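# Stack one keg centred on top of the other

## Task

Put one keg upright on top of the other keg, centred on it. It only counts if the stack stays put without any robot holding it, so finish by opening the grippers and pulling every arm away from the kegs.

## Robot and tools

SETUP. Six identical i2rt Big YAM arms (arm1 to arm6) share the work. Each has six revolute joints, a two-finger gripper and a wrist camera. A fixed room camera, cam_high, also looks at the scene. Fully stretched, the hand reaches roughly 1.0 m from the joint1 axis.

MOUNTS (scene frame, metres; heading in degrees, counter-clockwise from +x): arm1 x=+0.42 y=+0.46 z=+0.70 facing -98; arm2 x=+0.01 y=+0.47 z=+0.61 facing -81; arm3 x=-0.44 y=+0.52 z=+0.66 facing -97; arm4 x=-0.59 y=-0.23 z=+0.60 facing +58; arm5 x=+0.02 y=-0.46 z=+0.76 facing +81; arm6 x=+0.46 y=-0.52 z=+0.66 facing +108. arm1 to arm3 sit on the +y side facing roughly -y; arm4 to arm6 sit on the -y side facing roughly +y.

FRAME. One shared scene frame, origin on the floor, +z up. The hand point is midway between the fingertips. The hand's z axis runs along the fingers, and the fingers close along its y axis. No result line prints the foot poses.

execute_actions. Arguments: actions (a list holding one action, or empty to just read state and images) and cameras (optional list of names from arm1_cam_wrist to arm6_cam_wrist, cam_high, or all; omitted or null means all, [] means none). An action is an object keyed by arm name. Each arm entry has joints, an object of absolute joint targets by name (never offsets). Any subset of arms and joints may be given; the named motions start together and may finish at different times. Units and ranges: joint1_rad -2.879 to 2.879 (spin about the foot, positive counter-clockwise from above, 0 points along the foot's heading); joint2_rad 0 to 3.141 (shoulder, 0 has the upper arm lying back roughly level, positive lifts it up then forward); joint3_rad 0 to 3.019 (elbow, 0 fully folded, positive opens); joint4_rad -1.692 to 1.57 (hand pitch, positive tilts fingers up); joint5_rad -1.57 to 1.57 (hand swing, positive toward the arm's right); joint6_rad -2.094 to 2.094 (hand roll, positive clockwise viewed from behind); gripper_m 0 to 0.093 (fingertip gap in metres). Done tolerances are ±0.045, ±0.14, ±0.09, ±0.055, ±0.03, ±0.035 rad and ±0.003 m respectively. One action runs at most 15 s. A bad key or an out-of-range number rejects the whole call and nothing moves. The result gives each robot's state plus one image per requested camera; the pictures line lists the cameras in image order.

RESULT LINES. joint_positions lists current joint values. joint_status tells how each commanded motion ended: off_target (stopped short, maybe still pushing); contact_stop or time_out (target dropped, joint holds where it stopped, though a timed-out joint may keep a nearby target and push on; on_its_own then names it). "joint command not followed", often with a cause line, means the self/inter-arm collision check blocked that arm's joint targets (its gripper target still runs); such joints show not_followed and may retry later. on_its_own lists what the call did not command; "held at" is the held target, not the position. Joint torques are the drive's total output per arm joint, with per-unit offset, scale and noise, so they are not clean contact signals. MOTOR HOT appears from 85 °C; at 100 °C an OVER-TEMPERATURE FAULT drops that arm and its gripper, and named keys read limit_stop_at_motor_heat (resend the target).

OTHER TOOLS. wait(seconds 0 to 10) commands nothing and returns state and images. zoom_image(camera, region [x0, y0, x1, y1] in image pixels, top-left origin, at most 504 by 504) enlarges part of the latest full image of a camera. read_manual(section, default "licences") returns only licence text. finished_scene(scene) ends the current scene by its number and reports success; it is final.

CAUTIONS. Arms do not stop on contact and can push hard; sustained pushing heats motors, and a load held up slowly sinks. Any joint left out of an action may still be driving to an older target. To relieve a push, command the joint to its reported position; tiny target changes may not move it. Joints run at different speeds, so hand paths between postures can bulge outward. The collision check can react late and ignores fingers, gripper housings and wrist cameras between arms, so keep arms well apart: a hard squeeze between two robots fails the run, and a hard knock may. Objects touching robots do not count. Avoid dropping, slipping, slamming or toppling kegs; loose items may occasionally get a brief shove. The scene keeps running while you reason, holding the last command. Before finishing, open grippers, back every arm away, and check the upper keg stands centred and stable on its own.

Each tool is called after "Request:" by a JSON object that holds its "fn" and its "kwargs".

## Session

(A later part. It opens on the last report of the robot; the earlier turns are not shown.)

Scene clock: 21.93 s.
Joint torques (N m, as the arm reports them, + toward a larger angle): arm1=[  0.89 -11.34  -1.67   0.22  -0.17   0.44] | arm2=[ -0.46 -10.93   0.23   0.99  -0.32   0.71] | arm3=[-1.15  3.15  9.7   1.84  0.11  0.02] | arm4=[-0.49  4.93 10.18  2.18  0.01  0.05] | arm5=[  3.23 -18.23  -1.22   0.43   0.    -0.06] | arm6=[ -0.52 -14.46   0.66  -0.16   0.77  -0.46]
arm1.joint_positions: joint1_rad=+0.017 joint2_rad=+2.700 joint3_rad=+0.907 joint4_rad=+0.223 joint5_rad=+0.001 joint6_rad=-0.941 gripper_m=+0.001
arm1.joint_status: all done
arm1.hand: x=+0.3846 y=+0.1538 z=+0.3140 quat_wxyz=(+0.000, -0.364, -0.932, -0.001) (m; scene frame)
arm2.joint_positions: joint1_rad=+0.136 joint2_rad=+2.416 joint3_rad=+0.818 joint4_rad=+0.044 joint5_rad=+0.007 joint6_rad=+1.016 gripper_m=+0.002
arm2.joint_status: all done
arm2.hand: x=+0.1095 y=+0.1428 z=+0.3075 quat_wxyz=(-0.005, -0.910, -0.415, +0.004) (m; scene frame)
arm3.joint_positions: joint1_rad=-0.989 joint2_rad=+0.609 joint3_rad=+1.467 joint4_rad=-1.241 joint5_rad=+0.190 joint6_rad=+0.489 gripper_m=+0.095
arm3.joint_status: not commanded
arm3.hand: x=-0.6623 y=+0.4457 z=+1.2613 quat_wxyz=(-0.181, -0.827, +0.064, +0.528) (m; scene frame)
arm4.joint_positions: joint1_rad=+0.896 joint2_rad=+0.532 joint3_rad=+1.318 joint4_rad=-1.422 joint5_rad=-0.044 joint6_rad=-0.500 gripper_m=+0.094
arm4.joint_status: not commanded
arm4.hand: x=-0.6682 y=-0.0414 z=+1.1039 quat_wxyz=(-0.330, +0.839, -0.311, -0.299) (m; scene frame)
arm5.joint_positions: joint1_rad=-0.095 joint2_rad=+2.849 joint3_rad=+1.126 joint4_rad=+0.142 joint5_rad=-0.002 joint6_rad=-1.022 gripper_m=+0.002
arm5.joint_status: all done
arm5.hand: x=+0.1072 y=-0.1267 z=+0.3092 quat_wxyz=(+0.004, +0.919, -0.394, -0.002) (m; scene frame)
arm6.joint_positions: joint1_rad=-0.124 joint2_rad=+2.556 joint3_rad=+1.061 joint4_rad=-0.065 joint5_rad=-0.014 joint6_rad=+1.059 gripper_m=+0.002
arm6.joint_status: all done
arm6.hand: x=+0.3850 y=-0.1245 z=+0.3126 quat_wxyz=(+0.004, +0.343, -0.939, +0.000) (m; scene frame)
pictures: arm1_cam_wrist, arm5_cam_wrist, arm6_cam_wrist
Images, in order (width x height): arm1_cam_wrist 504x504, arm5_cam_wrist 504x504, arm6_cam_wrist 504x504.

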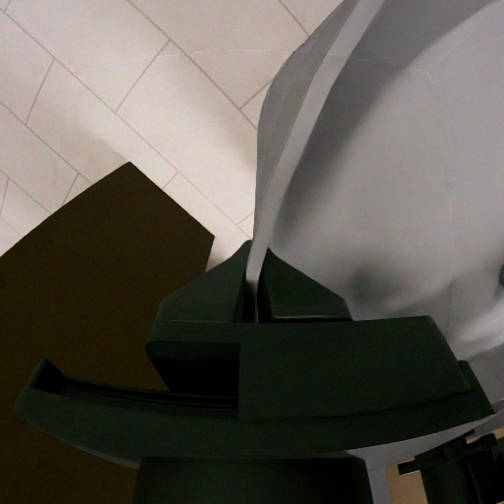

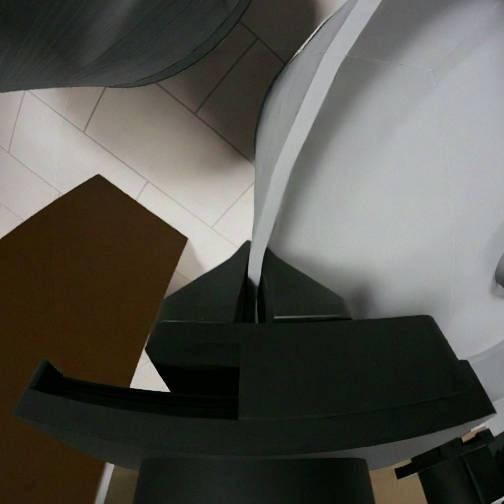

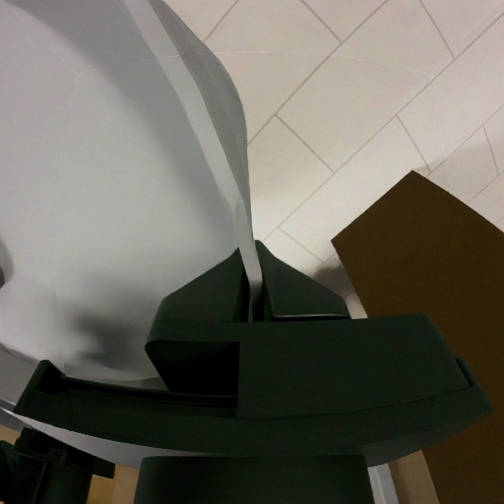

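Request:
{"fn": "execute_actions", "kwargs": {"actions": [{"arm1":{"joints":{"joint2_rad":2.38,"joint3_rad":0.745,"joint4_rad":0.127,"joint6_rad":-0.941}},"arm2":{"joints":{"joint2_rad":2.075,"joint3_rad":0.746,"joint4_rad":-0.139,"joint6_rad":1.016}},"arm5":{"joints":{"joint2_rad":2.537,"joint3_rad":0.945,"joint4_rad":0.093}},"arm6":{"joints":{"joint2_rad":2.24,"joint3_rad":0.972,"joint4_rad":-0.185,"joint6_rad":1.059}}}], "cameras": []}}

Request:
{"fn": "execute_actions", "kwargs": {"actions": [{"arm1":{"joints":{"joint1_rad":-0.015,"joint2_rad":2.107,"joint3_rad":0.732,"joint4_rad":-0.099,"joint6_rad":-0.973}},"arm2":{"joints":{"joint1_rad":0.073,"joint2_rad":1.835,"joint3_rad":0.787,"joint4_rad":-0.39,"joint6_rad":0.953}},"arm5":{"joints":{"joint1_rad":-0.067,"joint2_rad":2.307,"joint3_rad":0.747,"joint4_rad":0.065,"joint6_rad":-0.994}},"arm6":{"joints":{"joint1_rad":-0.066,"joint2_rad":2.0,"joint3_rad":0.853,"joint4_rad":-0.296,"joint6_rad":1.117}}}], "cameras": []}}

Request:
{"fn": "execute_actions", "kwargs": {"actions": [{"arm1":{"joints":{"joint1_rad":-0.047,"joint6_rad":-1.005,"joint2_rad":1.861,"joint3_rad":0.783,"joint4_rad":-0.361}},"arm2":{"joints":{"joint1_rad":0.016,"joint6_rad":0.896,"joint2_rad":1.644,"joint3_rad":0.882,"joint4_rad":-0.65}},"arm5":{"joints":{"joint1_rad":-0.034,"joint6_rad":-0.961,"joint2_rad":2.032,"joint3_rad":0.59,"joint4_rad":-0.049}},"arm6":{"joints":{"joint1_rad":-0.012,"joint6_rad":1.171,"joint2_rad":1.741,"joint3_rad":0.788,"joint4_rad":-0.475}}}], "cameras": []}}

Request:
{"fn": "execute_actions", "kwargs": {"actions": [{"arm1":{"joints":{"joint2_rad":1.602,"joint3_rad":0.816,"joint4_rad":-0.62}},"arm2":{"joints":{"joint2_rad":1.45,"joint3_rad":0.96,"joint4_rad":-0.905}},"arm5":{"joints":{"joint2_rad":1.691,"joint3_rad":0.585,"joint4_rad":-0.344}},"arm6":{"joints":{"joint2_rad":1.5,"joint3_rad":0.84,"joint4_rad":-0.735}}}], "cameras": []}}

Request:
{"fn": "execute_actions", "kwargs": {"actions": [{"arm1":{"joints":{"joint2_rad":1.39,"joint3_rad":0.935,"joint4_rad":-0.915}},"arm2":{"joints":{"joint2_rad":1.325,"joint3_rad":1.14,"joint4_rad":-1.19}},"arm5":{"joints":{"joint2_rad":1.358,"joint3_rad":0.66,"joint4_rad":-0.7}},"arm6":{"joints":{"joint2_rad":1.33,"joint3_rad":1.0,"joint4_rad":-1.05}}}], "cameras": ["cam_high"]}}

Scene clock: 26.63 s.
Joint torques (N m, as the arm reports them, + toward a larger angle): arm1=[  0.99 -18.69  -2.14  -0.83  -0.3    0.15] | arm2=[ -0.31 -17.59   3.03   0.25  -0.3    0.25] | arm3=[-1.16  3.13  9.7   1.84  0.11  0.02] | arm4=[-0.36  5.02 10.12  2.15  0.    0.05] | arm5=[  2.51 -28.27  -2.03   0.26  -0.01  -0.06] | arm6=[ -0.05 -25.18   2.76  -0.69   0.77  -0.12]
arm1.joint_positions: joint1_rad=+0.017 joint2_rad=+2.466 joint3_rad=+0.755 joint4_rad=+0.142 joint5_rad=+0.004 joint6_rad=-0.947 gripper_m=+0.001
arm1.joint_status: all done
arm1.hand: x=+0.3843 y=+0.1560 z=+0.3918 quat_wxyz=(+0.001, -0.361, -0.933, +0.000) (m; scene frame)
arm2.joint_positions: joint1_rad=+0.136 joint2_rad=+2.163 joint3_rad=+0.730 joint4_rad=-0.135 joint5_rad=+0.006 joint6_rad=+0.997 gripper_m=+0.002
arm2.joint_status: all done
arm2.hand: x=+0.1094 y=+0.1434 z=+0.3867 quat_wxyz=(+0.002, -0.906, -0.423, +0.003) (m; scene frame)
arm3.joint_positions: joint1_rad=-0.989 joint2_rad=+0.609 joint3_rad=+1.467 joint4_rad=-1.241 joint5_rad=+0.190 joint6_rad=+0.489 gripper_m=+0.095
arm3.joint_status: not commanded
arm3.hand: x=-0.6623 y=+0.4457 z=+1.2613 quat_wxyz=(-0.181, -0.827, +0.064, +0.528) (m; scene frame)
arm4.joint_positions: joint1_rad=+0.896 joint2_rad=+0.532 joint3_rad=+1.318 joint4_rad=-1.422 joint5_rad=-0.044 joint6_rad=-0.500 gripper_m=+0.094
arm4.joint_status: not commanded
arm4.hand: x=-0.6682 y=-0.0414 z=+1.1039 quat_wxyz=(-0.330, +0.839, -0.311, -0.299) (m; scene frame)
arm5.joint_positions: joint1_rad=-0.091 joint2_rad=+2.631 joint3_rad=+0.960 joint4_rad=+0.098 joint5_rad=-0.002 joint6_rad=-1.021 gripper_m=+0.002
arm5.joint_status: all done
arm5.hand: x=+0.1071 y=-0.1230 z=+0.3884 quat_wxyz=(+0.000, +0.920, -0.392, -0.003) (m; scene frame)
arm6.joint_positions: joint1_rad=-0.124 joint2_rad=+2.335 joint3_rad=+0.953 joint4_rad=-0.173 joint5_rad=-0.014 joint6_rad=+1.066 gripper_m=+0.002
arm6.joint_status: all done
arm6.hand: x=+0.3840 y=-0.1221 z=+0.3919 quat_wxyz=(+0.004, +0.339, -0.941, -0.003) (m; scene frame)
pictures: none
No camera images: the call's "cameras" was empty. Leave "cameras" out to get every camera's image.

Scene clock: 27.73 s.
Joint torques (N m, as the arm reports them, + toward a larger angle): arm1=[  0.38 -19.38   1.52  -1.06  -0.55   0.07] | arm2=[ -0.98 -17.56   7.52   0.2   -0.05   0.17] | arm3=[-1.2   3.1   9.7   1.86  0.11  0.02] | arm4=[-0.51  5.09 10.14  2.12  0.    0.05] | arm5=[  2.47 -25.39  -1.23   0.46   0.13  -0.01] | arm6=[  1.01 -23.56   5.57  -0.47   0.9   -0.08]
arm1.joint_positions: joint1_rad=-0.010 joint2_rad=+2.205 joint3_rad=+0.720 joint4_rad=-0.079 joint5_rad=+0.010 joint6_rad=-0.970 gripper_m=+0.001
arm1.joint_status: all done
arm1.hand: x=+0.3709 y=+0.1289 z=+0.4704 quat_wxyz=(+0.004, -0.363, -0.932, +0.003) (m; scene frame)
arm2.joint_positions: joint1_rad=+0.076 joint2_rad=+1.927 joint3_rad=+0.748 joint4_rad=-0.381 joint5_rad=+0.001 joint6_rad=+0.942 gripper_m=+0.002
arm2.joint_status: all done
arm2.hand: x=+0.0962 y=+0.1152 z=+0.4671 quat_wxyz=(-0.002, -0.907, -0.421, +0.001) (m; scene frame)
arm3.joint_positions: joint1_rad=-0.989 joint2_rad=+0.609 joint3_rad=+1.467 joint4_rad=-1.241 joint5_rad=+0.190 joint6_rad=+0.489 gripper_m=+0.095
arm3.joint_status: not commanded
arm3.hand: x=-0.6623 y=+0.4457 z=+1.2613 quat_wxyz=(-0.181, -0.827, +0.064, +0.528) (m; scene frame)
arm4.joint_positions: joint1_rad=+0.896 joint2_rad=+0.532 joint3_rad=+1.318 joint4_rad=-1.422 joint5_rad=-0.044 joint6_rad=-0.500 gripper_m=+0.094
arm4.joint_status: not commanded
arm4.hand: x=-0.6682 y=-0.0414 z=+1.1039 quat_wxyz=(-0.330, +0.839, -0.311, -0.299) (m; scene frame)
arm5.joint_positions: joint1_rad=-0.069 joint2_rad=+2.390 joint3_rad=+0.753 joint4_rad=+0.063 joint5_rad=-0.003 joint6_rad=-0.993 gripper_m=+0.002
arm5.joint_status: all done
arm5.hand: x=+0.0930 y=-0.1492 z=+0.4703 quat_wxyz=(+0.001, +0.919, -0.395, -0.004) (m; scene frame)
arm6.joint_positions: joint1_rad=-0.073 joint2_rad=+2.081 joint3_rad=+0.811 joint4_rad=-0.292 joint5_rad=-0.017 joint6_rad=+1.122 gripper_m=+0.002
arm6.joint_status: all done
arm6.hand: x=+0.3689 y=-0.1517 z=+0.4736 quat_wxyz=(+0.006, +0.337, -0.942, +0.000) (m; scene frame)
pictures: none
No camera images: the call's "cameras" was empty. Leave "cameras" out to get every camera's image.

Scene clock: 28.77 s.
Joint torques (N m, as the arm reports them, + toward a larger angle): arm1=[  0.86 -18.82   6.5   -0.95  -0.57   0.14] | arm2=[ -1.05 -16.68  12.94  -0.04  -0.08   0.17] | arm3=[-1.15  3.09  9.7   1.84  0.11  0.02] | arm4=[-0.57  5.14 10.14  2.16  0.    0.05] | arm5=[  2.43 -23.64   0.53  -0.02   0.05  -0.01] | arm6=[ -1.6  -20.16   7.75   0.     0.88  -0.11]
arm1.joint_positions: joint1_rad=-0.048 joint2_rad=+1.959 joint3_rad=+0.737 joint4_rad=-0.343 joint5_rad=+0.011 joint6_rad=-1.007 gripper_m=+0.001
arm1.joint_status: all done
arm1.hand: x=+0.3538 y=+0.1070 z=+0.5517 quat_wxyz=(+0.005, -0.363, -0.932, +0.002) (m; scene frame)
arm2.joint_positions: joint1_rad=+0.021 joint2_rad=+1.729 joint3_rad=+0.808 joint4_rad=-0.632 joint5_rad=+0.001 joint6_rad=+0.885 gripper_m=+0.002
arm2.joint_status: all done
arm2.hand: x=+0.0798 y=+0.0929 z=+0.5479 quat_wxyz=(-0.005, -0.907, -0.422, +0.003) (m; scene frame)
arm3.joint_positions: joint1_rad=-0.989 joint2_rad=+0.609 joint3_rad=+1.467 joint4_rad=-1.241 joint5_rad=+0.190 joint6_rad=+0.489 gripper_m=+0.095
arm3.joint_status: not commanded
arm3.hand: x=-0.6623 y=+0.4457 z=+1.2613 quat_wxyz=(-0.181, -0.827, +0.064, +0.528) (m; scene frame)
arm4.joint_positions: joint1_rad=+0.896 joint2_rad=+0.532 joint3_rad=+1.318 joint4_rad=-1.422 joint5_rad=-0.044 joint6_rad=-0.500 gripper_m=+0.094
arm4.joint_status: not commanded
arm4.hand: x=-0.6682 y=-0.0414 z=+1.1039 quat_wxyz=(-0.330, +0.839, -0.311, -0.299) (m; scene frame)
arm5.joint_positions: joint1_rad=-0.032 joint2_rad=+2.114 joint3_rad=+0.590 joint4_rad=-0.047 joint5_rad=-0.001 joint6_rad=-0.958 gripper_m=+0.002
arm5.joint_status: all done
arm5.hand: x=+0.0774 y=-0.1712 z=+0.5502 quat_wxyz=(-0.001, +0.919, -0.395, -0.003) (m; scene frame)
arm6.joint_positions: joint1_rad=-0.014 joint2_rad=+1.817 joint3_rad=+0.737 joint4_rad=-0.477 joint5_rad=-0.017 joint6_rad=+1.179 gripper_m=+0.002
arm6.joint_status: all done
arm6.hand: x=+0.3521 y=-0.1745 z=+0.5548 quat_wxyz=(+0.006, +0.338, -0.941, -0.001) (m; scene frame)
pictures: none
No camera images: the call's "cameras" was empty. Leave "cameras" out to get every camera's image.

Scene clock: 29.93 s.
Joint torques (N m, as the arm reports them, + toward a larger angle): arm1=[  1.02 -17.52  10.74  -0.61  -0.55   0.09] | arm2=[ -1.05 -15.07  16.32  -0.09   0.     0.17] | arm3=[-1.11  3.14  9.69  1.85  0.11  0.02] | arm4=[-0.41  4.9  10.14  2.18  0.01  0.05] | arm5=[  2.42 -22.42   6.2   -0.05   0.09   0.04] | arm6=[  0.05 -17.88  12.74  -0.61   0.66  -0.14]
arm1.joint_positions: joint1_rad=-0.048 joint2_rad=+1.699 joint3_rad=+0.741 joint4_rad=-0.610 joint5_rad=+0.011 joint6_rad=-1.005 gripper_m=+0.002
arm1.joint_status: all done
arm1.hand: x=+0.3541 y=+0.1082 z=+0.6405 quat_wxyz=(+0.005, -0.364, -0.931, +0.001) (m; scene frame)
arm2.joint_positions: joint1_rad=+0.021 joint2_rad=+1.528 joint3_rad=+0.872 joint4_rad=-0.888 joint5_rad=+0.000 joint6_rad=+0.886 gripper_m=+0.002
arm2.joint_status: all done
arm2.hand: x=+0.0800 y=+0.0937 z=+0.6372 quat_wxyz=(-0.010, -0.907, -0.421, +0.003) (m; scene frame)
arm3.joint_positions: joint1_rad=-0.989 joint2_rad=+0.609 joint3_rad=+1.467 joint4_rad=-1.241 joint5_rad=+0.190 joint6_rad=+0.489 gripper_m=+0.095
arm3.joint_status: not commanded
arm3.hand: x=-0.6623 y=+0.4457 z=+1.2613 quat_wxyz=(-0.181, -0.827, +0.064, +0.528) (m; scene frame)
arm4.joint_positions: joint1_rad=+0.896 joint2_rad=+0.532 joint3_rad=+1.318 joint4_rad=-1.422 joint5_rad=-0.044 joint6_rad=-0.500 gripper_m=+0.094
arm4.joint_status: not commanded
arm4.hand: x=-0.6682 y=-0.0414 z=+1.1039 quat_wxyz=(-0.330, +0.839, -0.311, -0.299) (m; scene frame)
arm5.joint_positions: joint1_rad=-0.032 joint2_rad=+1.787 joint3_rad=+0.555 joint4_rad=-0.337 joint5_rad=-0.001 joint6_rad=-0.956 gripper_m=+0.002
arm5.joint_status: all done
arm5.hand: x=+0.0782 y=-0.1686 z=+0.6377 quat_wxyz=(-0.002, +0.919, -0.395, -0.003) (m; scene frame)
arm6.joint_positions: joint1_rad=-0.014 joint2_rad=+1.564 joint3_rad=+0.752 joint4_rad=-0.718 joint5_rad=-0.013 joint6_rad=+1.182 gripper_m=+0.002
arm6.joint_status: all done
arm6.hand: x=+0.3531 y=-0.1767 z=+0.6431 quat_wxyz=(+0.004, +0.337, -0.942, -0.014) (m; scene frame)
pictures: none
No camera images: the call's "cameras" was empty. Leave "cameras" out to get every camera's image.

Scene clock: 32.20 s.
Joint torques (N m, as the arm reports them, + toward a larger angle): arm1=[  0.96 -15.85  15.67  -1.43  -0.7    0.19] | arm2=[ -1.29 -14.56  19.78  -0.18  -0.42   0.22] | arm3=[-1.17  3.13  9.7   1.85  0.11  0.02] | arm4=[-0.45  5.04 10.16  2.12  0.01  0.05] | arm5=[  2.3  -20.84  14.67  -1.27  -0.02  -0.06] | arm6=[  0.2  -15.53  16.08  -0.55   0.7   -0.07]
arm1.joint_positions: joint1_rad=-0.048 joint2_rad=+1.479 joint3_rad=+0.811 joint4_rad=-0.889 joint5_rad=+0.015 joint6_rad=-1.012 gripper_m=+0.001
arm1.joint_status: joint3_rad time_out (moved +0.070 of +0.194); the others done
arm1.on_its_own: joint3_rad reads +0.811 and still pushes toward +0.923 since a time_out
arm1.hand: x=+0.3531 y=+0.1080 z=+0.7329 quat_wxyz=(+0.006, -0.361, -0.933, +0.007) (m; scene frame)
arm2.joint_positions: joint1_rad=+0.021 joint2_rad=+1.402 joint3_rad=+1.022 joint4_rad=-1.172 joint5_rad=+0.009 joint6_rad=+0.881 gripper_m=+0.002
arm2.joint_status: joint3_rad time_out (moved +0.151 of +0.268); the others done
arm2.on_its_own: joint3_rad reads +1.022 and still pushes toward +1.135 since a time_out
arm2.hand: x=+0.0789 y=+0.0909 z=+0.7318 quat_wxyz=(-0.005, -0.906, -0.424, +0.007) (m; scene frame)
arm3.joint_positions: joint1_rad=-0.989 joint2_rad=+0.609 joint3_rad=+1.467 joint4_rad=-1.241 joint5_rad=+0.190 joint6_rad=+0.489 gripper_m=+0.095
arm3.joint_status: not commanded
arm3.hand: x=-0.6623 y=+0.4457 z=+1.2613 quat_wxyz=(-0.181, -0.827, +0.064, +0.528) (m; scene frame)
arm4.joint_positions: joint1_rad=+0.896 joint2_rad=+0.532 joint3_rad=+1.318 joint4_rad=-1.422 joint5_rad=-0.044 joint6_rad=-0.500 gripper_m=+0.094
arm4.joint_status: not commanded
arm4.hand: x=-0.6682 y=-0.0414 z=+1.1039 quat_wxyz=(-0.330, +0.839, -0.311, -0.299) (m; scene frame)
arm5.joint_positions: joint1_rad=-0.034 joint2_rad=+1.453 joint3_rad=+0.574 joint4_rad=-0.666 joint5_rad=-0.001 joint6_rad=-0.957 gripper_m=+0.002
arm5.joint_status: all done
arm5.hand: x=+0.0785 y=-0.1713 z=+0.7326 quat_wxyz=(-0.013, +0.918, -0.395, -0.005) (m; scene frame)
arm6.joint_positions: joint1_rad=-0.014 joint2_rad=+1.383 joint3_rad=+0.868 joint4_rad=-1.038 joint5_rad=-0.013 joint6_rad=+1.178 gripper_m=+0.002
arm6.joint_status: joint3_rad time_out (moved +0.116 of +0.248); the others done
arm6.on_its_own: joint3_rad reads +0.868 and still pushes toward +0.980 since a time_out
arm6.hand: x=+0.3540 y=-0.1809 z=+0.7376 quat_wxyz=(+0.004, +0.338, -0.941, -0.003) (m; scene frame)
pictures: cam_high
Images, in order (width x height): cam_high 504x504.

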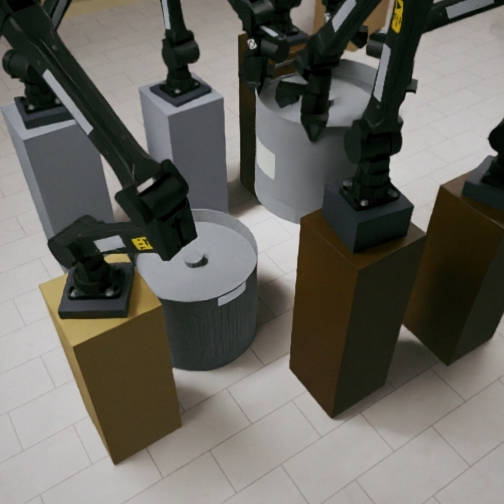

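Request:
{"fn": "execute_actions", "kwargs": {"actions": [{"arm1":{"joints":{"joint1_rad":-0.429,"joint2_rad":1.485,"joint3_rad":1.042,"joint4_rad":-0.91,"joint6_rad":-1.39}},"arm2":{"joints":{"joint1_rad":-0.383,"joint2_rad":1.298,"joint3_rad":1.092,"joint4_rad":-1.17,"joint6_rad":0.48}},"arm5":{"joints":{"joint1_rad":0.454,"joint2_rad":1.45,"joint3_rad":0.74,"joint4_rad":-0.68,"joint6_rad":-0.468}},"arm6":{"joints":{"joint1_rad":0.307,"joint2_rad":1.53,"joint3_rad":1.226,"joint4_rad":-1.05,"joint6_rad":1.5}}}], "cameras": []}}

Scene clock: 35.60 s.
Joint torques (N m, as the arm reports them, + toward a larger angle): arm1=[  1.71 -18.04  15.55  -2.11  -0.75   0.1 ] | arm2=[ -0.48 -15.43  19.61   0.16   0.06   0.15] | arm3=[-1.17  3.13  9.68  1.85  0.11  0.02] | arm4=[-0.44  4.86 10.14  2.16  0.    0.05] | arm5=[  1.78 -21.86  15.26  -0.27   0.16   0.04] | arm6=[ -0.74 -20.57  16.05  -0.54   0.58  -0.11]
arm1.joint_positions: joint1_rad=-0.439 joint2_rad=+1.584 joint3_rad=+0.904 joint4_rad=-0.871 joint5_rad=+0.016 joint6_rad=-1.391 gripper_m=+0.002
arm1.joint_status: joint3_rad time_out (moved +0.093 of +0.231); the others done
arm1.on_its_own: joint3_rad reads +0.904 and still pushes toward +1.017 since a time_out
arm1.hand: x=+0.2031 y=+0.1276 z=+0.7236 quat_wxyz=(+0.010, -0.366, -0.930, +0.007) (m; scene frame)
arm2.joint_positions: joint1_rad=-0.389 joint2_rad=+1.392 joint3_rad=+0.980 joint4_rad=-1.162 joint5_rad=-0.002 joint6_rad=+0.471 gripper_m=+0.002
arm2.joint_status: joint3_rad time_out (moved -0.043 of +0.070); the others done
arm2.on_its_own: joint3_rad reads +0.980 and still pushes toward +1.092 since a time_out
arm2.hand: x=-0.0723 y=+0.1081 z=+0.7208 quat_wxyz=(+0.003, -0.906, -0.424, -0.002) (m; scene frame)
arm3.joint_positions: joint1_rad=-0.989 joint2_rad=+0.609 joint3_rad=+1.467 joint4_rad=-1.241 joint5_rad=+0.190 joint6_rad=+0.489 gripper_m=+0.095
arm3.joint_status: not commanded
arm3.hand: x=-0.6623 y=+0.4457 z=+1.2613 quat_wxyz=(-0.181, -0.827, +0.064, +0.528) (m; scene frame)
arm4.joint_positions: joint1_rad=+0.896 joint2_rad=+0.532 joint3_rad=+1.318 joint4_rad=-1.422 joint5_rad=-0.044 joint6_rad=-0.500 gripper_m=+0.094
arm4.joint_status: not commanded
arm4.hand: x=-0.6682 y=-0.0414 z=+1.1039 quat_wxyz=(-0.330, +0.839, -0.311, -0.299) (m; scene frame)
arm5.joint_positions: joint1_rad=+0.459 joint2_rad=+1.548 joint3_rad=+0.648 joint4_rad=-0.658 joint5_rad=-0.005 joint6_rad=-0.466 gripper_m=+0.002
arm5.joint_status: joint3_rad time_out (moved +0.074 of +0.166); the others done
arm5.on_its_own: joint3_rad reads +0.648 and still pushes toward +0.740 since a time_out
arm5.hand: x=-0.0735 y=-0.1522 z=+0.7240 quat_wxyz=(-0.004, +0.919, -0.395, -0.008) (m; scene frame)
arm6.joint_positions: joint1_rad=+0.317 joint2_rad=+1.602 joint3_rad=+1.091 joint4_rad=-1.039 joint5_rad=-0.011 joint6_rad=+1.515 gripper_m=+0.002
arm6.joint_status: joint3_rad time_out (moved +0.224 of +0.358); the others done
arm6.on_its_own: joint3_rad reads +1.091 and still pushes toward +1.204 since a time_out
arm6.hand: x=+0.1996 y=-0.1642 z=+0.7295 quat_wxyz=(+0.006, +0.336, -0.942, -0.003) (m; scene frame)
pictures: none
joint command not followed: on one or more control steps a check withheld the commanded joint targets of the arm1 arm, and it was not sent them on those steps.
cause: the commanded joint targets would bring a part of the robot too close to another arm (this arm's wrist (the part past joint 4) and the other arm's wrist (the part past joint 4)); next, command targets that bring no part of the robot closer to that arm.
No camera images: the call's "cameras" was empty. Leave "cameras" out to get every camera's image.

Request:
{"fn": "execute_actions", "kwargs": {"actions": [{"arm1":{"joints":{"joint1_rad":-0.715,"joint2_rad":1.65,"joint3_rad":1.31,"joint4_rad":-0.98,"joint6_rad":-1.67}},"arm2":{"joints":{"joint1_rad":-0.753,"joint2_rad":1.385,"joint3_rad":1.22,"joint4_rad":-1.175,"joint6_rad":0.11}},"arm5":{"joints":{"joint1_rad":0.81,"joint2_rad":1.6,"joint3_rad":0.985,"joint4_rad":-0.745,"joint6_rad":-0.115}},"arm6":{"joints":{"joint1_rad":0.52,"joint2_rad":1.77,"joint3_rad":1.59,"joint4_rad":-1.155,"joint6_rad":1.715}}}], "cameras": []}}

Scene clock: 38.97 s.
Joint torques (N m, as the arm reports them, + toward a larger angle): arm1=[  2.3  -22.76  16.1   -1.11  -0.53   0.31] | arm2=[ -0.14 -17.82  19.79  -0.27  -0.41   0.2 ] | arm3=[-1.11  3.11  9.7   1.86  0.11  0.02] | arm4=[-0.55  5.1  10.15  2.15  0.    0.05] | arm5=[  1.52 -25.44  17.21  -0.96   0.3    0.08] | arm6=[ -1.32 -27.07  16.79  -0.71   0.03  -0.12]
arm1.joint_positions: joint1_rad=-0.736 joint2_rad=+1.768 joint3_rad=+1.180 joint4_rad=-0.960 joint5_rad=+0.010 joint6_rad=-1.692 gripper_m=+0.002
arm1.joint_status: joint3_rad time_out (moved +0.276 of +0.406); the others done
arm1.on_its_own: joint3_rad reads +1.180 and still pushes toward +1.292 since a time_out
arm1.hand: x=+0.0479 y=+0.1470 z=+0.7317 quat_wxyz=(+0.010, -0.364, -0.931, +0.006) (m; scene frame)
arm2.joint_positions: joint1_rad=-0.762 joint2_rad=+1.488 joint3_rad=+1.105 joint4_rad=-1.152 joint5_rad=+0.008 joint6_rad=+0.094 gripper_m=+0.002
arm2.joint_status: joint3_rad time_out (moved +0.126 of +0.240); the others done
arm2.on_its_own: joint3_rad reads +1.105 and still pushes toward +1.218 since a time_out
arm2.hand: x=-0.2284 y=+0.1219 z=+0.7301 quat_wxyz=(-0.003, -0.905, -0.425, +0.018) (m; scene frame)
arm3.joint_positions: joint1_rad=-0.989 joint2_rad=+0.609 joint3_rad=+1.467 joint4_rad=-1.241 joint5_rad=+0.190 joint6_rad=+0.489 gripper_m=+0.095
arm3.joint_status: not commanded
arm3.hand: x=-0.6623 y=+0.4457 z=+1.2613 quat_wxyz=(-0.181, -0.827, +0.064, +0.528) (m; scene frame)
arm4.joint_positions: joint1_rad=+0.896 joint2_rad=+0.532 joint3_rad=+1.318 joint4_rad=-1.422 joint5_rad=-0.044 joint6_rad=-0.500 gripper_m=+0.094
arm4.joint_status: not commanded
arm4.hand: x=-0.6682 y=-0.0414 z=+1.1039 quat_wxyz=(-0.330, +0.839, -0.311, -0.299) (m; scene frame)
arm5.joint_positions: joint1_rad=+0.821 joint2_rad=+1.694 joint3_rad=+0.874 joint4_rad=-0.713 joint5_rad=-0.006 joint6_rad=-0.116 gripper_m=+0.002
arm5.joint_status: joint3_rad time_out (moved +0.226 of +0.337); the others done
arm5.on_its_own: joint3_rad reads +0.874 and still pushes toward +0.985 since a time_out
arm5.hand: x=-0.2277 y=-0.1386 z=+0.7321 quat_wxyz=(-0.008, +0.921, -0.389, -0.020) (m; scene frame)
arm6.joint_positions: joint1_rad=+0.532 joint2_rad=+1.856 joint3_rad=+1.465 joint4_rad=-1.143 joint5_rad=+0.002 joint6_rad=+1.728 gripper_m=+0.002
arm6.joint_status: joint3_rad time_out (moved +0.374 of +0.499); the others done
arm6.on_its_own: joint3_rad reads +1.465 and still pushes toward +1.577 since a time_out
arm6.hand: x=+0.0447 y=-0.1493 z=+0.7372 quat_wxyz=(+0.006, +0.337, -0.942, -0.010) (m; scene frame)
pictures: none
joint command not followed: on one or more control steps a check withheld the commanded joint targets of the arm5 arm, and it was not sent them on those steps.
cause: the commanded joint targets would bring a part of the robot too close to another arm (this arm's wrist (the part past joint 4) and the other arm's wrist (the part past joint 4)); next, command targets that bring no part of the robot closer to that arm.
No camera images: the call's "cameras" was empty. Leave "cameras" out to get every camera's image.

Request:
{"fn": "execute_actions", "kwargs": {"actions": [{"arm1":{"joints":{"joint1_rad":-0.88,"joint2_rad":1.971,"joint3_rad":1.804,"joint4_rad":-1.124,"joint6_rad":-1.843}},"arm2":{"joints":{"joint1_rad":-0.996,"joint2_rad":1.681,"joint3_rad":1.56,"joint4_rad":-1.199,"joint6_rad":-0.14}},"arm5":{"joints":{"joint1_rad":1.089,"joint2_rad":1.837,"joint3_rad":1.316,"joint4_rad":-0.82,"joint6_rad":0.155}},"arm6":{"joints":{"joint1_rad":0.7,"joint2_rad":2.096,"joint3_rad":2.098,"joint4_rad":-1.313,"joint6_rad":1.897}}}], "cameras": ["arm1_cam_wrist","arm2_cam_wrist","arm5_cam_wrist","arm6_cam_wrist","cam_high"]}}

Scene clock: 43.27 s.
Joint torques (N m, as the arm reports them, + toward a larger angle): arm1=[  2.1  -31.51  16.64  -1.87  -0.13   0.12] | arm2=[ -0.6  -24.96  19.75  -0.52  -0.53   0.04] | arm3=[-1.14  3.1   9.7   1.86  0.11  0.02] | arm4=[-0.58  4.92 10.15  2.15  0.01  0.05] | arm5=[  1.88 -37.54  15.87  -0.73   0.26  -0.12] | arm6=[ -1.17 -34.97  17.18  -1.5    0.03  -0.23]
arm1.joint_positions: joint1_rad=-0.896 joint2_rad=+2.130 joint3_rad=+1.673 joint4_rad=-1.090 joint5_rad=-0.001 joint6_rad=-1.845 gripper_m=+0.002
arm1.joint_status: joint2_rad time_out (moved +0.362 of +0.203); joint3_rad time_out (moved +0.493 of +0.624); the others done
arm1.on_its_own: joint2_rad reads +2.130 and still pushes toward +1.971 since a time_out; joint3_rad reads +1.673 and still pushes toward +1.786 since a time_out
arm1.hand: x=-0.1183 y=+0.1349 z=+0.7015 quat_wxyz=(+0.007, -0.367, -0.930, +0.008) (m; scene frame)
arm2.joint_positions: joint1_rad=-1.003 joint2_rad=+1.819 joint3_rad=+1.442 joint4_rad=-1.168 joint5_rad=+0.010 joint6_rad=-0.137 gripper_m=+0.002
arm2.joint_status: joint3_rad time_out (moved +0.336 of +0.455); the others done
arm2.on_its_own: joint3_rad reads +1.442 and still pushes toward +1.554 since a time_out
arm2.hand: x=-0.3944 y=+0.1087 z=+0.6993 quat_wxyz=(+0.004, -0.907, -0.421, +0.013) (m; scene frame)
arm3.joint_positions: joint1_rad=-0.989 joint2_rad=+0.609 joint3_rad=+1.467 joint4_rad=-1.241 joint5_rad=+0.190 joint6_rad=+0.489 gripper_m=+0.095
arm3.joint_status: not commanded
arm3.hand: x=-0.6623 y=+0.4457 z=+1.2613 quat_wxyz=(-0.181, -0.827, +0.064, +0.528) (m; scene frame)
arm4.joint_positions: joint1_rad=+0.896 joint2_rad=+0.532 joint3_rad=+1.318 joint4_rad=-1.422 joint5_rad=-0.044 joint6_rad=-0.500 gripper_m=+0.094
arm4.joint_status: not commanded
arm4.hand: x=-0.6682 y=-0.0414 z=+1.1039 quat_wxyz=(-0.330, +0.839, -0.311, -0.299) (m; scene frame)
arm5.joint_positions: joint1_rad=+1.101 joint2_rad=+1.986 joint3_rad=+1.226 joint4_rad=-0.793 joint5_rad=-0.006 joint6_rad=+0.173 gripper_m=+0.002
arm5.joint_status: joint2_rad time_out (moved +0.291 of +0.143); joint3_rad time_out (moved +0.351 of +0.442); the others done
arm5.on_its_own: joint2_rad reads +1.986 and still pushes toward +1.837 since a time_out
arm5.hand: x=-0.3972 y=-0.1526 z=+0.7003 quat_wxyz=(+0.000, +0.919, -0.394, -0.012) (m; scene frame)
arm6.joint_positions: joint1_rad=+0.716 joint2_rad=+2.213 joint3_rad=+1.962 joint4_rad=-1.280 joint5_rad=+0.003 joint6_rad=+1.920 gripper_m=+0.002
arm6.joint_status: joint3_rad time_out (moved +0.496 of +0.633); the others done
arm6.on_its_own: joint3_rad reads +1.962 and still pushes toward +2.074 since a time_out
arm6.hand: x=-0.1239 y=-0.1654 z=+0.7050 quat_wxyz=(+0.009, +0.332, -0.943, -0.010) (m; scene frame)
pictures: arm1_cam_wrist, arm2_cam_wrist, arm5_cam_wrist, arm6_cam_wrist, cam_high
Images, in order (width x height): arm1_cam_wrist 504x504, arm2_cam_wrist 504x504, arm5_cam_wrist 504x504, arm6_cam_wrist 504x504, cam_high 504x504.

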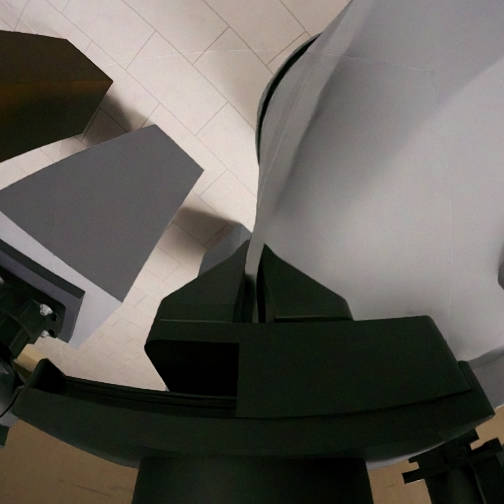

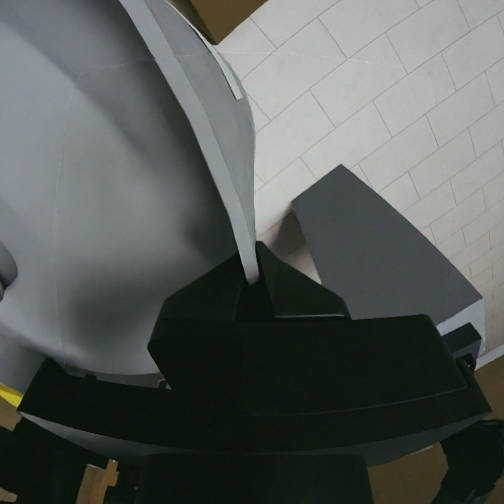

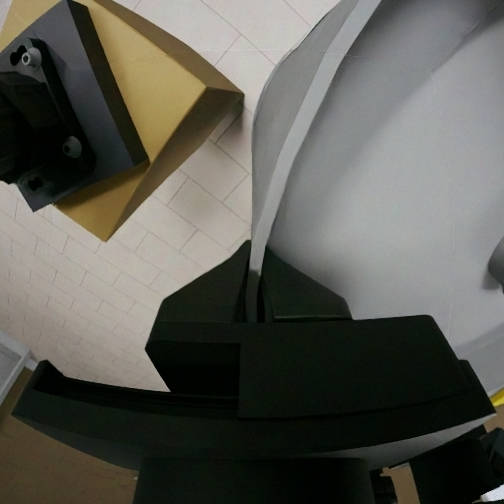

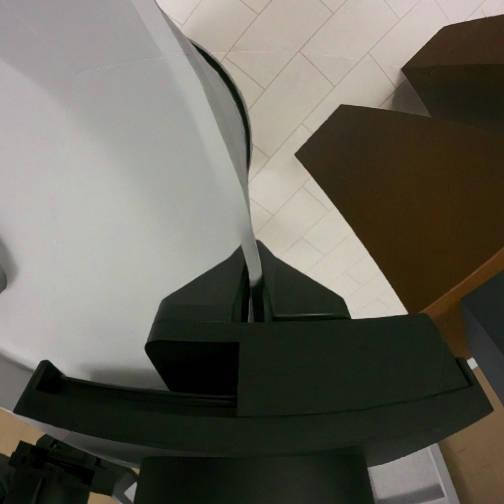

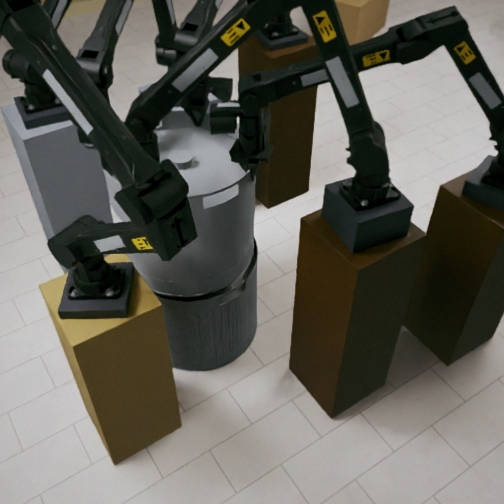

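Request:
{"fn": "execute_actions", "kwargs": {"actions": [{"arm1":{"joints":{"joint1_rad":-0.87,"joint3_rad":1.71,"joint4_rad":-1.085}},"arm2":{"joints":{"joint1_rad":-0.975,"joint3_rad":1.48,"joint4_rad":-1.15,"joint6_rad":-0.12}},"arm5":{"joints":{"joint1_rad":1.075,"joint3_rad":1.255,"joint4_rad":-0.78}},"arm6":{"joints":{"joint1_rad":0.695,"joint3_rad":2.0,"joint4_rad":-1.27}}}], "cameras": ["arm1_cam_wrist","arm2_cam_wrist","arm5_cam_wrist","arm6_cam_wrist"]}}

Scene clock: 44.97 s.
Joint torques (N m, as the arm reports them, + toward a larger angle): arm1=[  2.41 -31.59  13.22  -1.06   0.18   0.15] | arm2=[  0.72 -24.73  16.51  -0.02  -0.48   0.18] | arm3=[-1.17  3.08  9.68  1.86  0.11  0.02] | arm4=[-0.54  4.97 10.13  2.16  0.01  0.05] | arm5=[  1.92 -36.87  12.31  -0.37   0.25  -0.09] | arm6=[ -1.5  -35.41  12.62   0.12   0.03  -0.2 ]
arm1.joint_positions: joint1_rad=-0.893 joint2_rad=+2.130 joint3_rad=+1.642 joint4_rad=-1.066 joint5_rad=-0.008 joint6_rad=-1.845 gripper_m=+0.002
arm1.joint_status: all done
arm1.on_its_own: joint2_rad reads +2.130 and still pushes toward +1.971 since a time_out
arm1.hand: x=-0.1105 y=+0.1359 z=+0.6911 quat_wxyz=(+0.002, -0.366, -0.931, +0.007) (m; scene frame)
arm2.joint_positions: joint1_rad=-0.995 joint2_rad=+1.819 joint3_rad=+1.403 joint4_rad=-1.135 joint5_rad=+0.009 joint6_rad=-0.134 gripper_m=+0.002
arm2.joint_status: all done
arm2.hand: x=-0.3860 y=+0.1103 z=+0.6856 quat_wxyz=(+0.004, -0.906, -0.423, +0.010) (m; scene frame)
arm3.joint_positions: joint1_rad=-0.989 joint2_rad=+0.609 joint3_rad=+1.467 joint4_rad=-1.241 joint5_rad=+0.190 joint6_rad=+0.489 gripper_m=+0.095
arm3.joint_status: not commanded
arm3.hand: x=-0.6623 y=+0.4457 z=+1.2613 quat_wxyz=(-0.181, -0.827, +0.064, +0.528) (m; scene frame)
arm4.joint_positions: joint1_rad=+0.896 joint2_rad=+0.532 joint3_rad=+1.318 joint4_rad=-1.422 joint5_rad=-0.044 joint6_rad=-0.500 gripper_m=+0.094
arm4.joint_status: not commanded
arm4.hand: x=-0.6682 y=-0.0414 z=+1.1039 quat_wxyz=(-0.330, +0.839, -0.311, -0.299) (m; scene frame)
arm5.joint_positions: joint1_rad=+1.089 joint2_rad=+1.994 joint3_rad=+1.205 joint4_rad=-0.765 joint5_rad=-0.006 joint6_rad=+0.163 gripper_m=+0.002
arm5.joint_status: all done
arm5.on_its_own: joint2_rad reads +1.994 and still pushes toward +1.837 since a time_out
arm5.hand: x=-0.3890 y=-0.1511 z=+0.6902 quat_wxyz=(+0.000, +0.919, -0.394, -0.011) (m; scene frame)
arm6.joint_positions: joint1_rad=+0.707 joint2_rad=+2.213 joint3_rad=+1.943 joint4_rad=-1.275 joint5_rad=+0.002 joint6_rad=+1.913 gripper_m=+0.002
arm6.joint_status: all done
arm6.hand: x=-0.1165 y=-0.1636 z=+0.6979 quat_wxyz=(+0.005, +0.332, -0.943, -0.004) (m; scene frame)
pictures: arm1_cam_wrist, arm2_cam_wrist, arm5_cam_wrist, arm6_cam_wrist
Images, in order (width x height): arm1_cam_wrist 504x504, arm2_cam_wrist 504x504, arm5_cam_wrist 504x504, arm6_cam_wrist 504x504.

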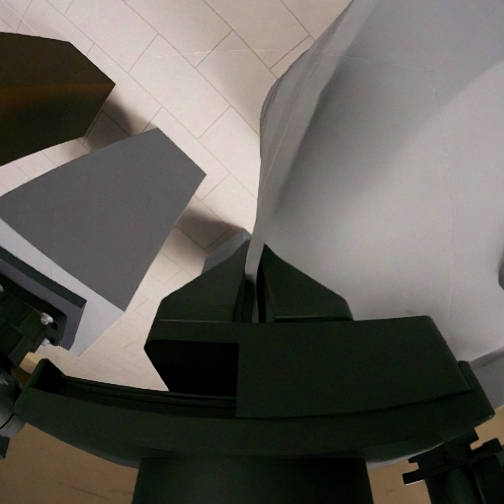

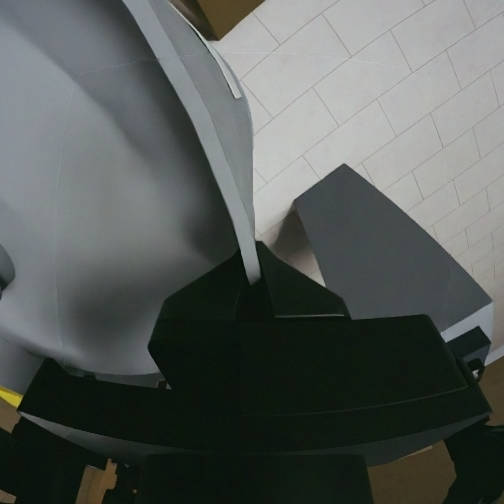

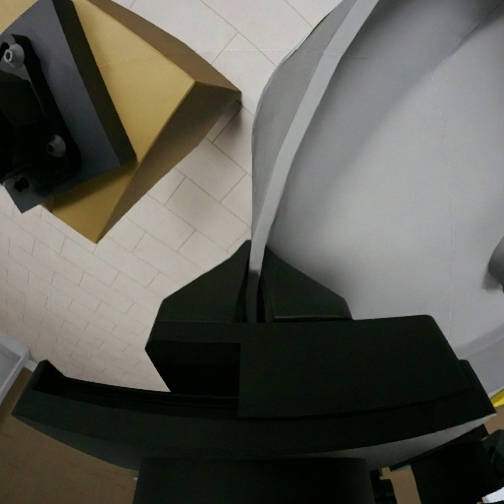

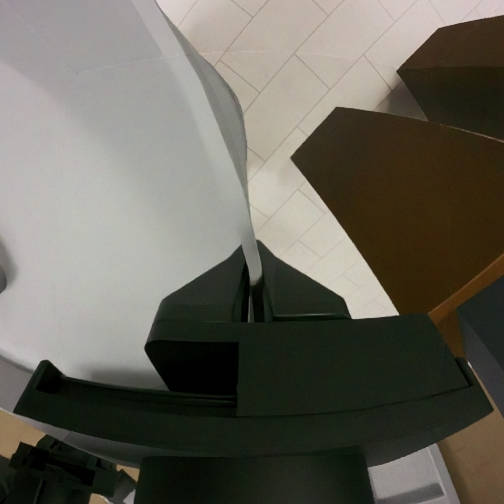

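Request:
{"fn": "execute_actions", "kwargs": {"actions": [{"arm1":{"joints":{"joint2_rad":2.015,"joint3_rad":1.69,"joint4_rad":-1.04}},"arm2":{"joints":{"joint2_rad":1.715,"joint3_rad":1.46,"joint4_rad":-1.105}},"arm5":{"joints":{"joint2_rad":1.88,"joint3_rad":1.245,"joint4_rad":-0.735}},"arm6":{"joints":{"joint2_rad":2.135,"joint3_rad":1.975,"joint4_rad":-1.23}}}], "cameras": ["arm1_cam_wrist","arm2_cam_wrist","arm5_cam_wrist","arm6_cam_wrist"]}}

Scene clock: 46.47 s.
Joint torques (N m, as the arm reports them, + toward a larger angle): arm1=[  2.45 -28.12  12.95  -0.63   0.09   0.1 ] | arm2=[  0.51 -22.49  16.48   0.44  -0.61   0.17] | arm3=[-1.17  3.09  9.7   1.86  0.11  0.02] | arm4=[-0.54  4.99 10.13  2.17  0.    0.05] | arm5=[  1.48 -35.12  11.68   0.18   0.31  -0.08] | arm6=[ -0.9  -31.23  11.85   0.15  -0.08  -0.13]
arm1.joint_positions: joint1_rad=-0.892 joint2_rad=+2.132 joint3_rad=+1.622 joint4_rad=-1.031 joint5_rad=-0.005 joint6_rad=-1.842 gripper_m=+0.002
arm1.joint_status: all done
arm1.hand: x=-0.1105 y=+0.1361 z=+0.6830 quat_wxyz=(+0.007, -0.367, -0.930, +0.012) (m; scene frame)
arm2.joint_positions: joint1_rad=-0.995 joint2_rad=+1.819 joint3_rad=+1.382 joint4_rad=-1.104 joint5_rad=+0.012 joint6_rad=-0.131 gripper_m=+0.002
arm2.joint_status: all done
arm2.hand: x=-0.3859 y=+0.1111 z=+0.6785 quat_wxyz=(+0.004, -0.906, -0.422, +0.016) (m; scene frame)
arm3.joint_positions: joint1_rad=-0.989 joint2_rad=+0.609 joint3_rad=+1.467 joint4_rad=-1.241 joint5_rad=+0.190 joint6_rad=+0.489 gripper_m=+0.095
arm3.joint_status: not commanded
arm3.hand: x=-0.6623 y=+0.4457 z=+1.2613 quat_wxyz=(-0.181, -0.827, +0.064, +0.528) (m; scene frame)
arm4.joint_positions: joint1_rad=+0.896 joint2_rad=+0.532 joint3_rad=+1.318 joint4_rad=-1.422 joint5_rad=-0.044 joint6_rad=-0.500 gripper_m=+0.094
arm4.joint_status: not commanded
arm4.hand: x=-0.6682 y=-0.0414 z=+1.1039 quat_wxyz=(-0.330, +0.839, -0.311, -0.299) (m; scene frame)
arm5.joint_positions: joint1_rad=+1.088 joint2_rad=+2.010 joint3_rad=+1.198 joint4_rad=-0.734 joint5_rad=-0.005 joint6_rad=+0.163 gripper_m=+0.002
arm5.joint_status: all done
arm5.hand: x=-0.3893 y=-0.1500 z=+0.6810 quat_wxyz=(-0.002, +0.919, -0.395, -0.015) (m; scene frame)
arm6.joint_positions: joint1_rad=+0.707 joint2_rad=+2.217 joint3_rad=+1.923 joint4_rad=-1.241 joint5_rad=+0.003 joint6_rad=+1.914 gripper_m=+0.002
arm6.joint_status: all done
arm6.hand: x=-0.1173 y=-0.1628 z=+0.6880 quat_wxyz=(+0.008, +0.331, -0.943, -0.009) (m; scene frame)
pictures: arm1_cam_wrist, arm2_cam_wrist, arm5_cam_wrist, arm6_cam_wrist
Images, in order (width x height): arm1_cam_wrist 504x504, arm2_cam_wrist 504x504, arm5_cam_wrist 504x504, arm6_cam_wrist 504x504.

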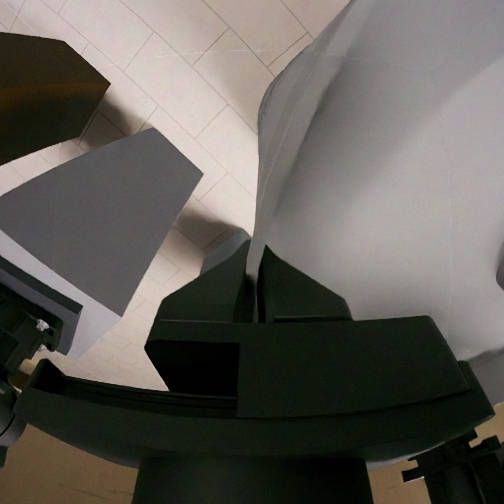

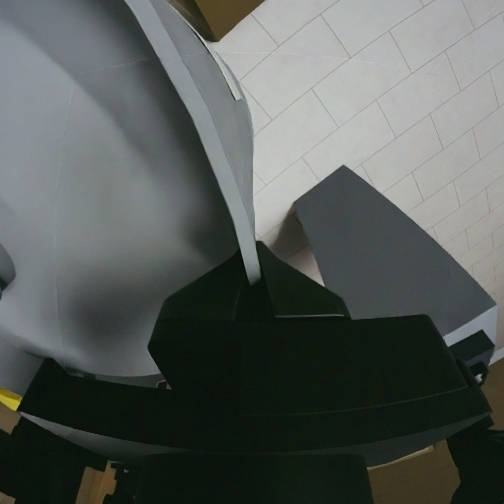

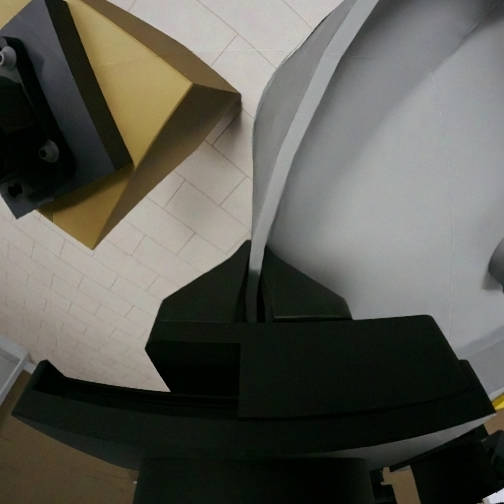

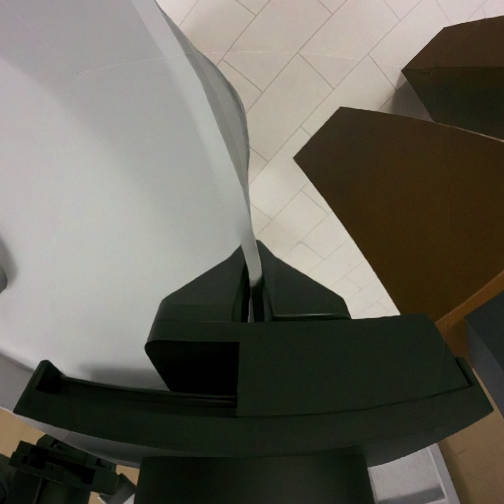

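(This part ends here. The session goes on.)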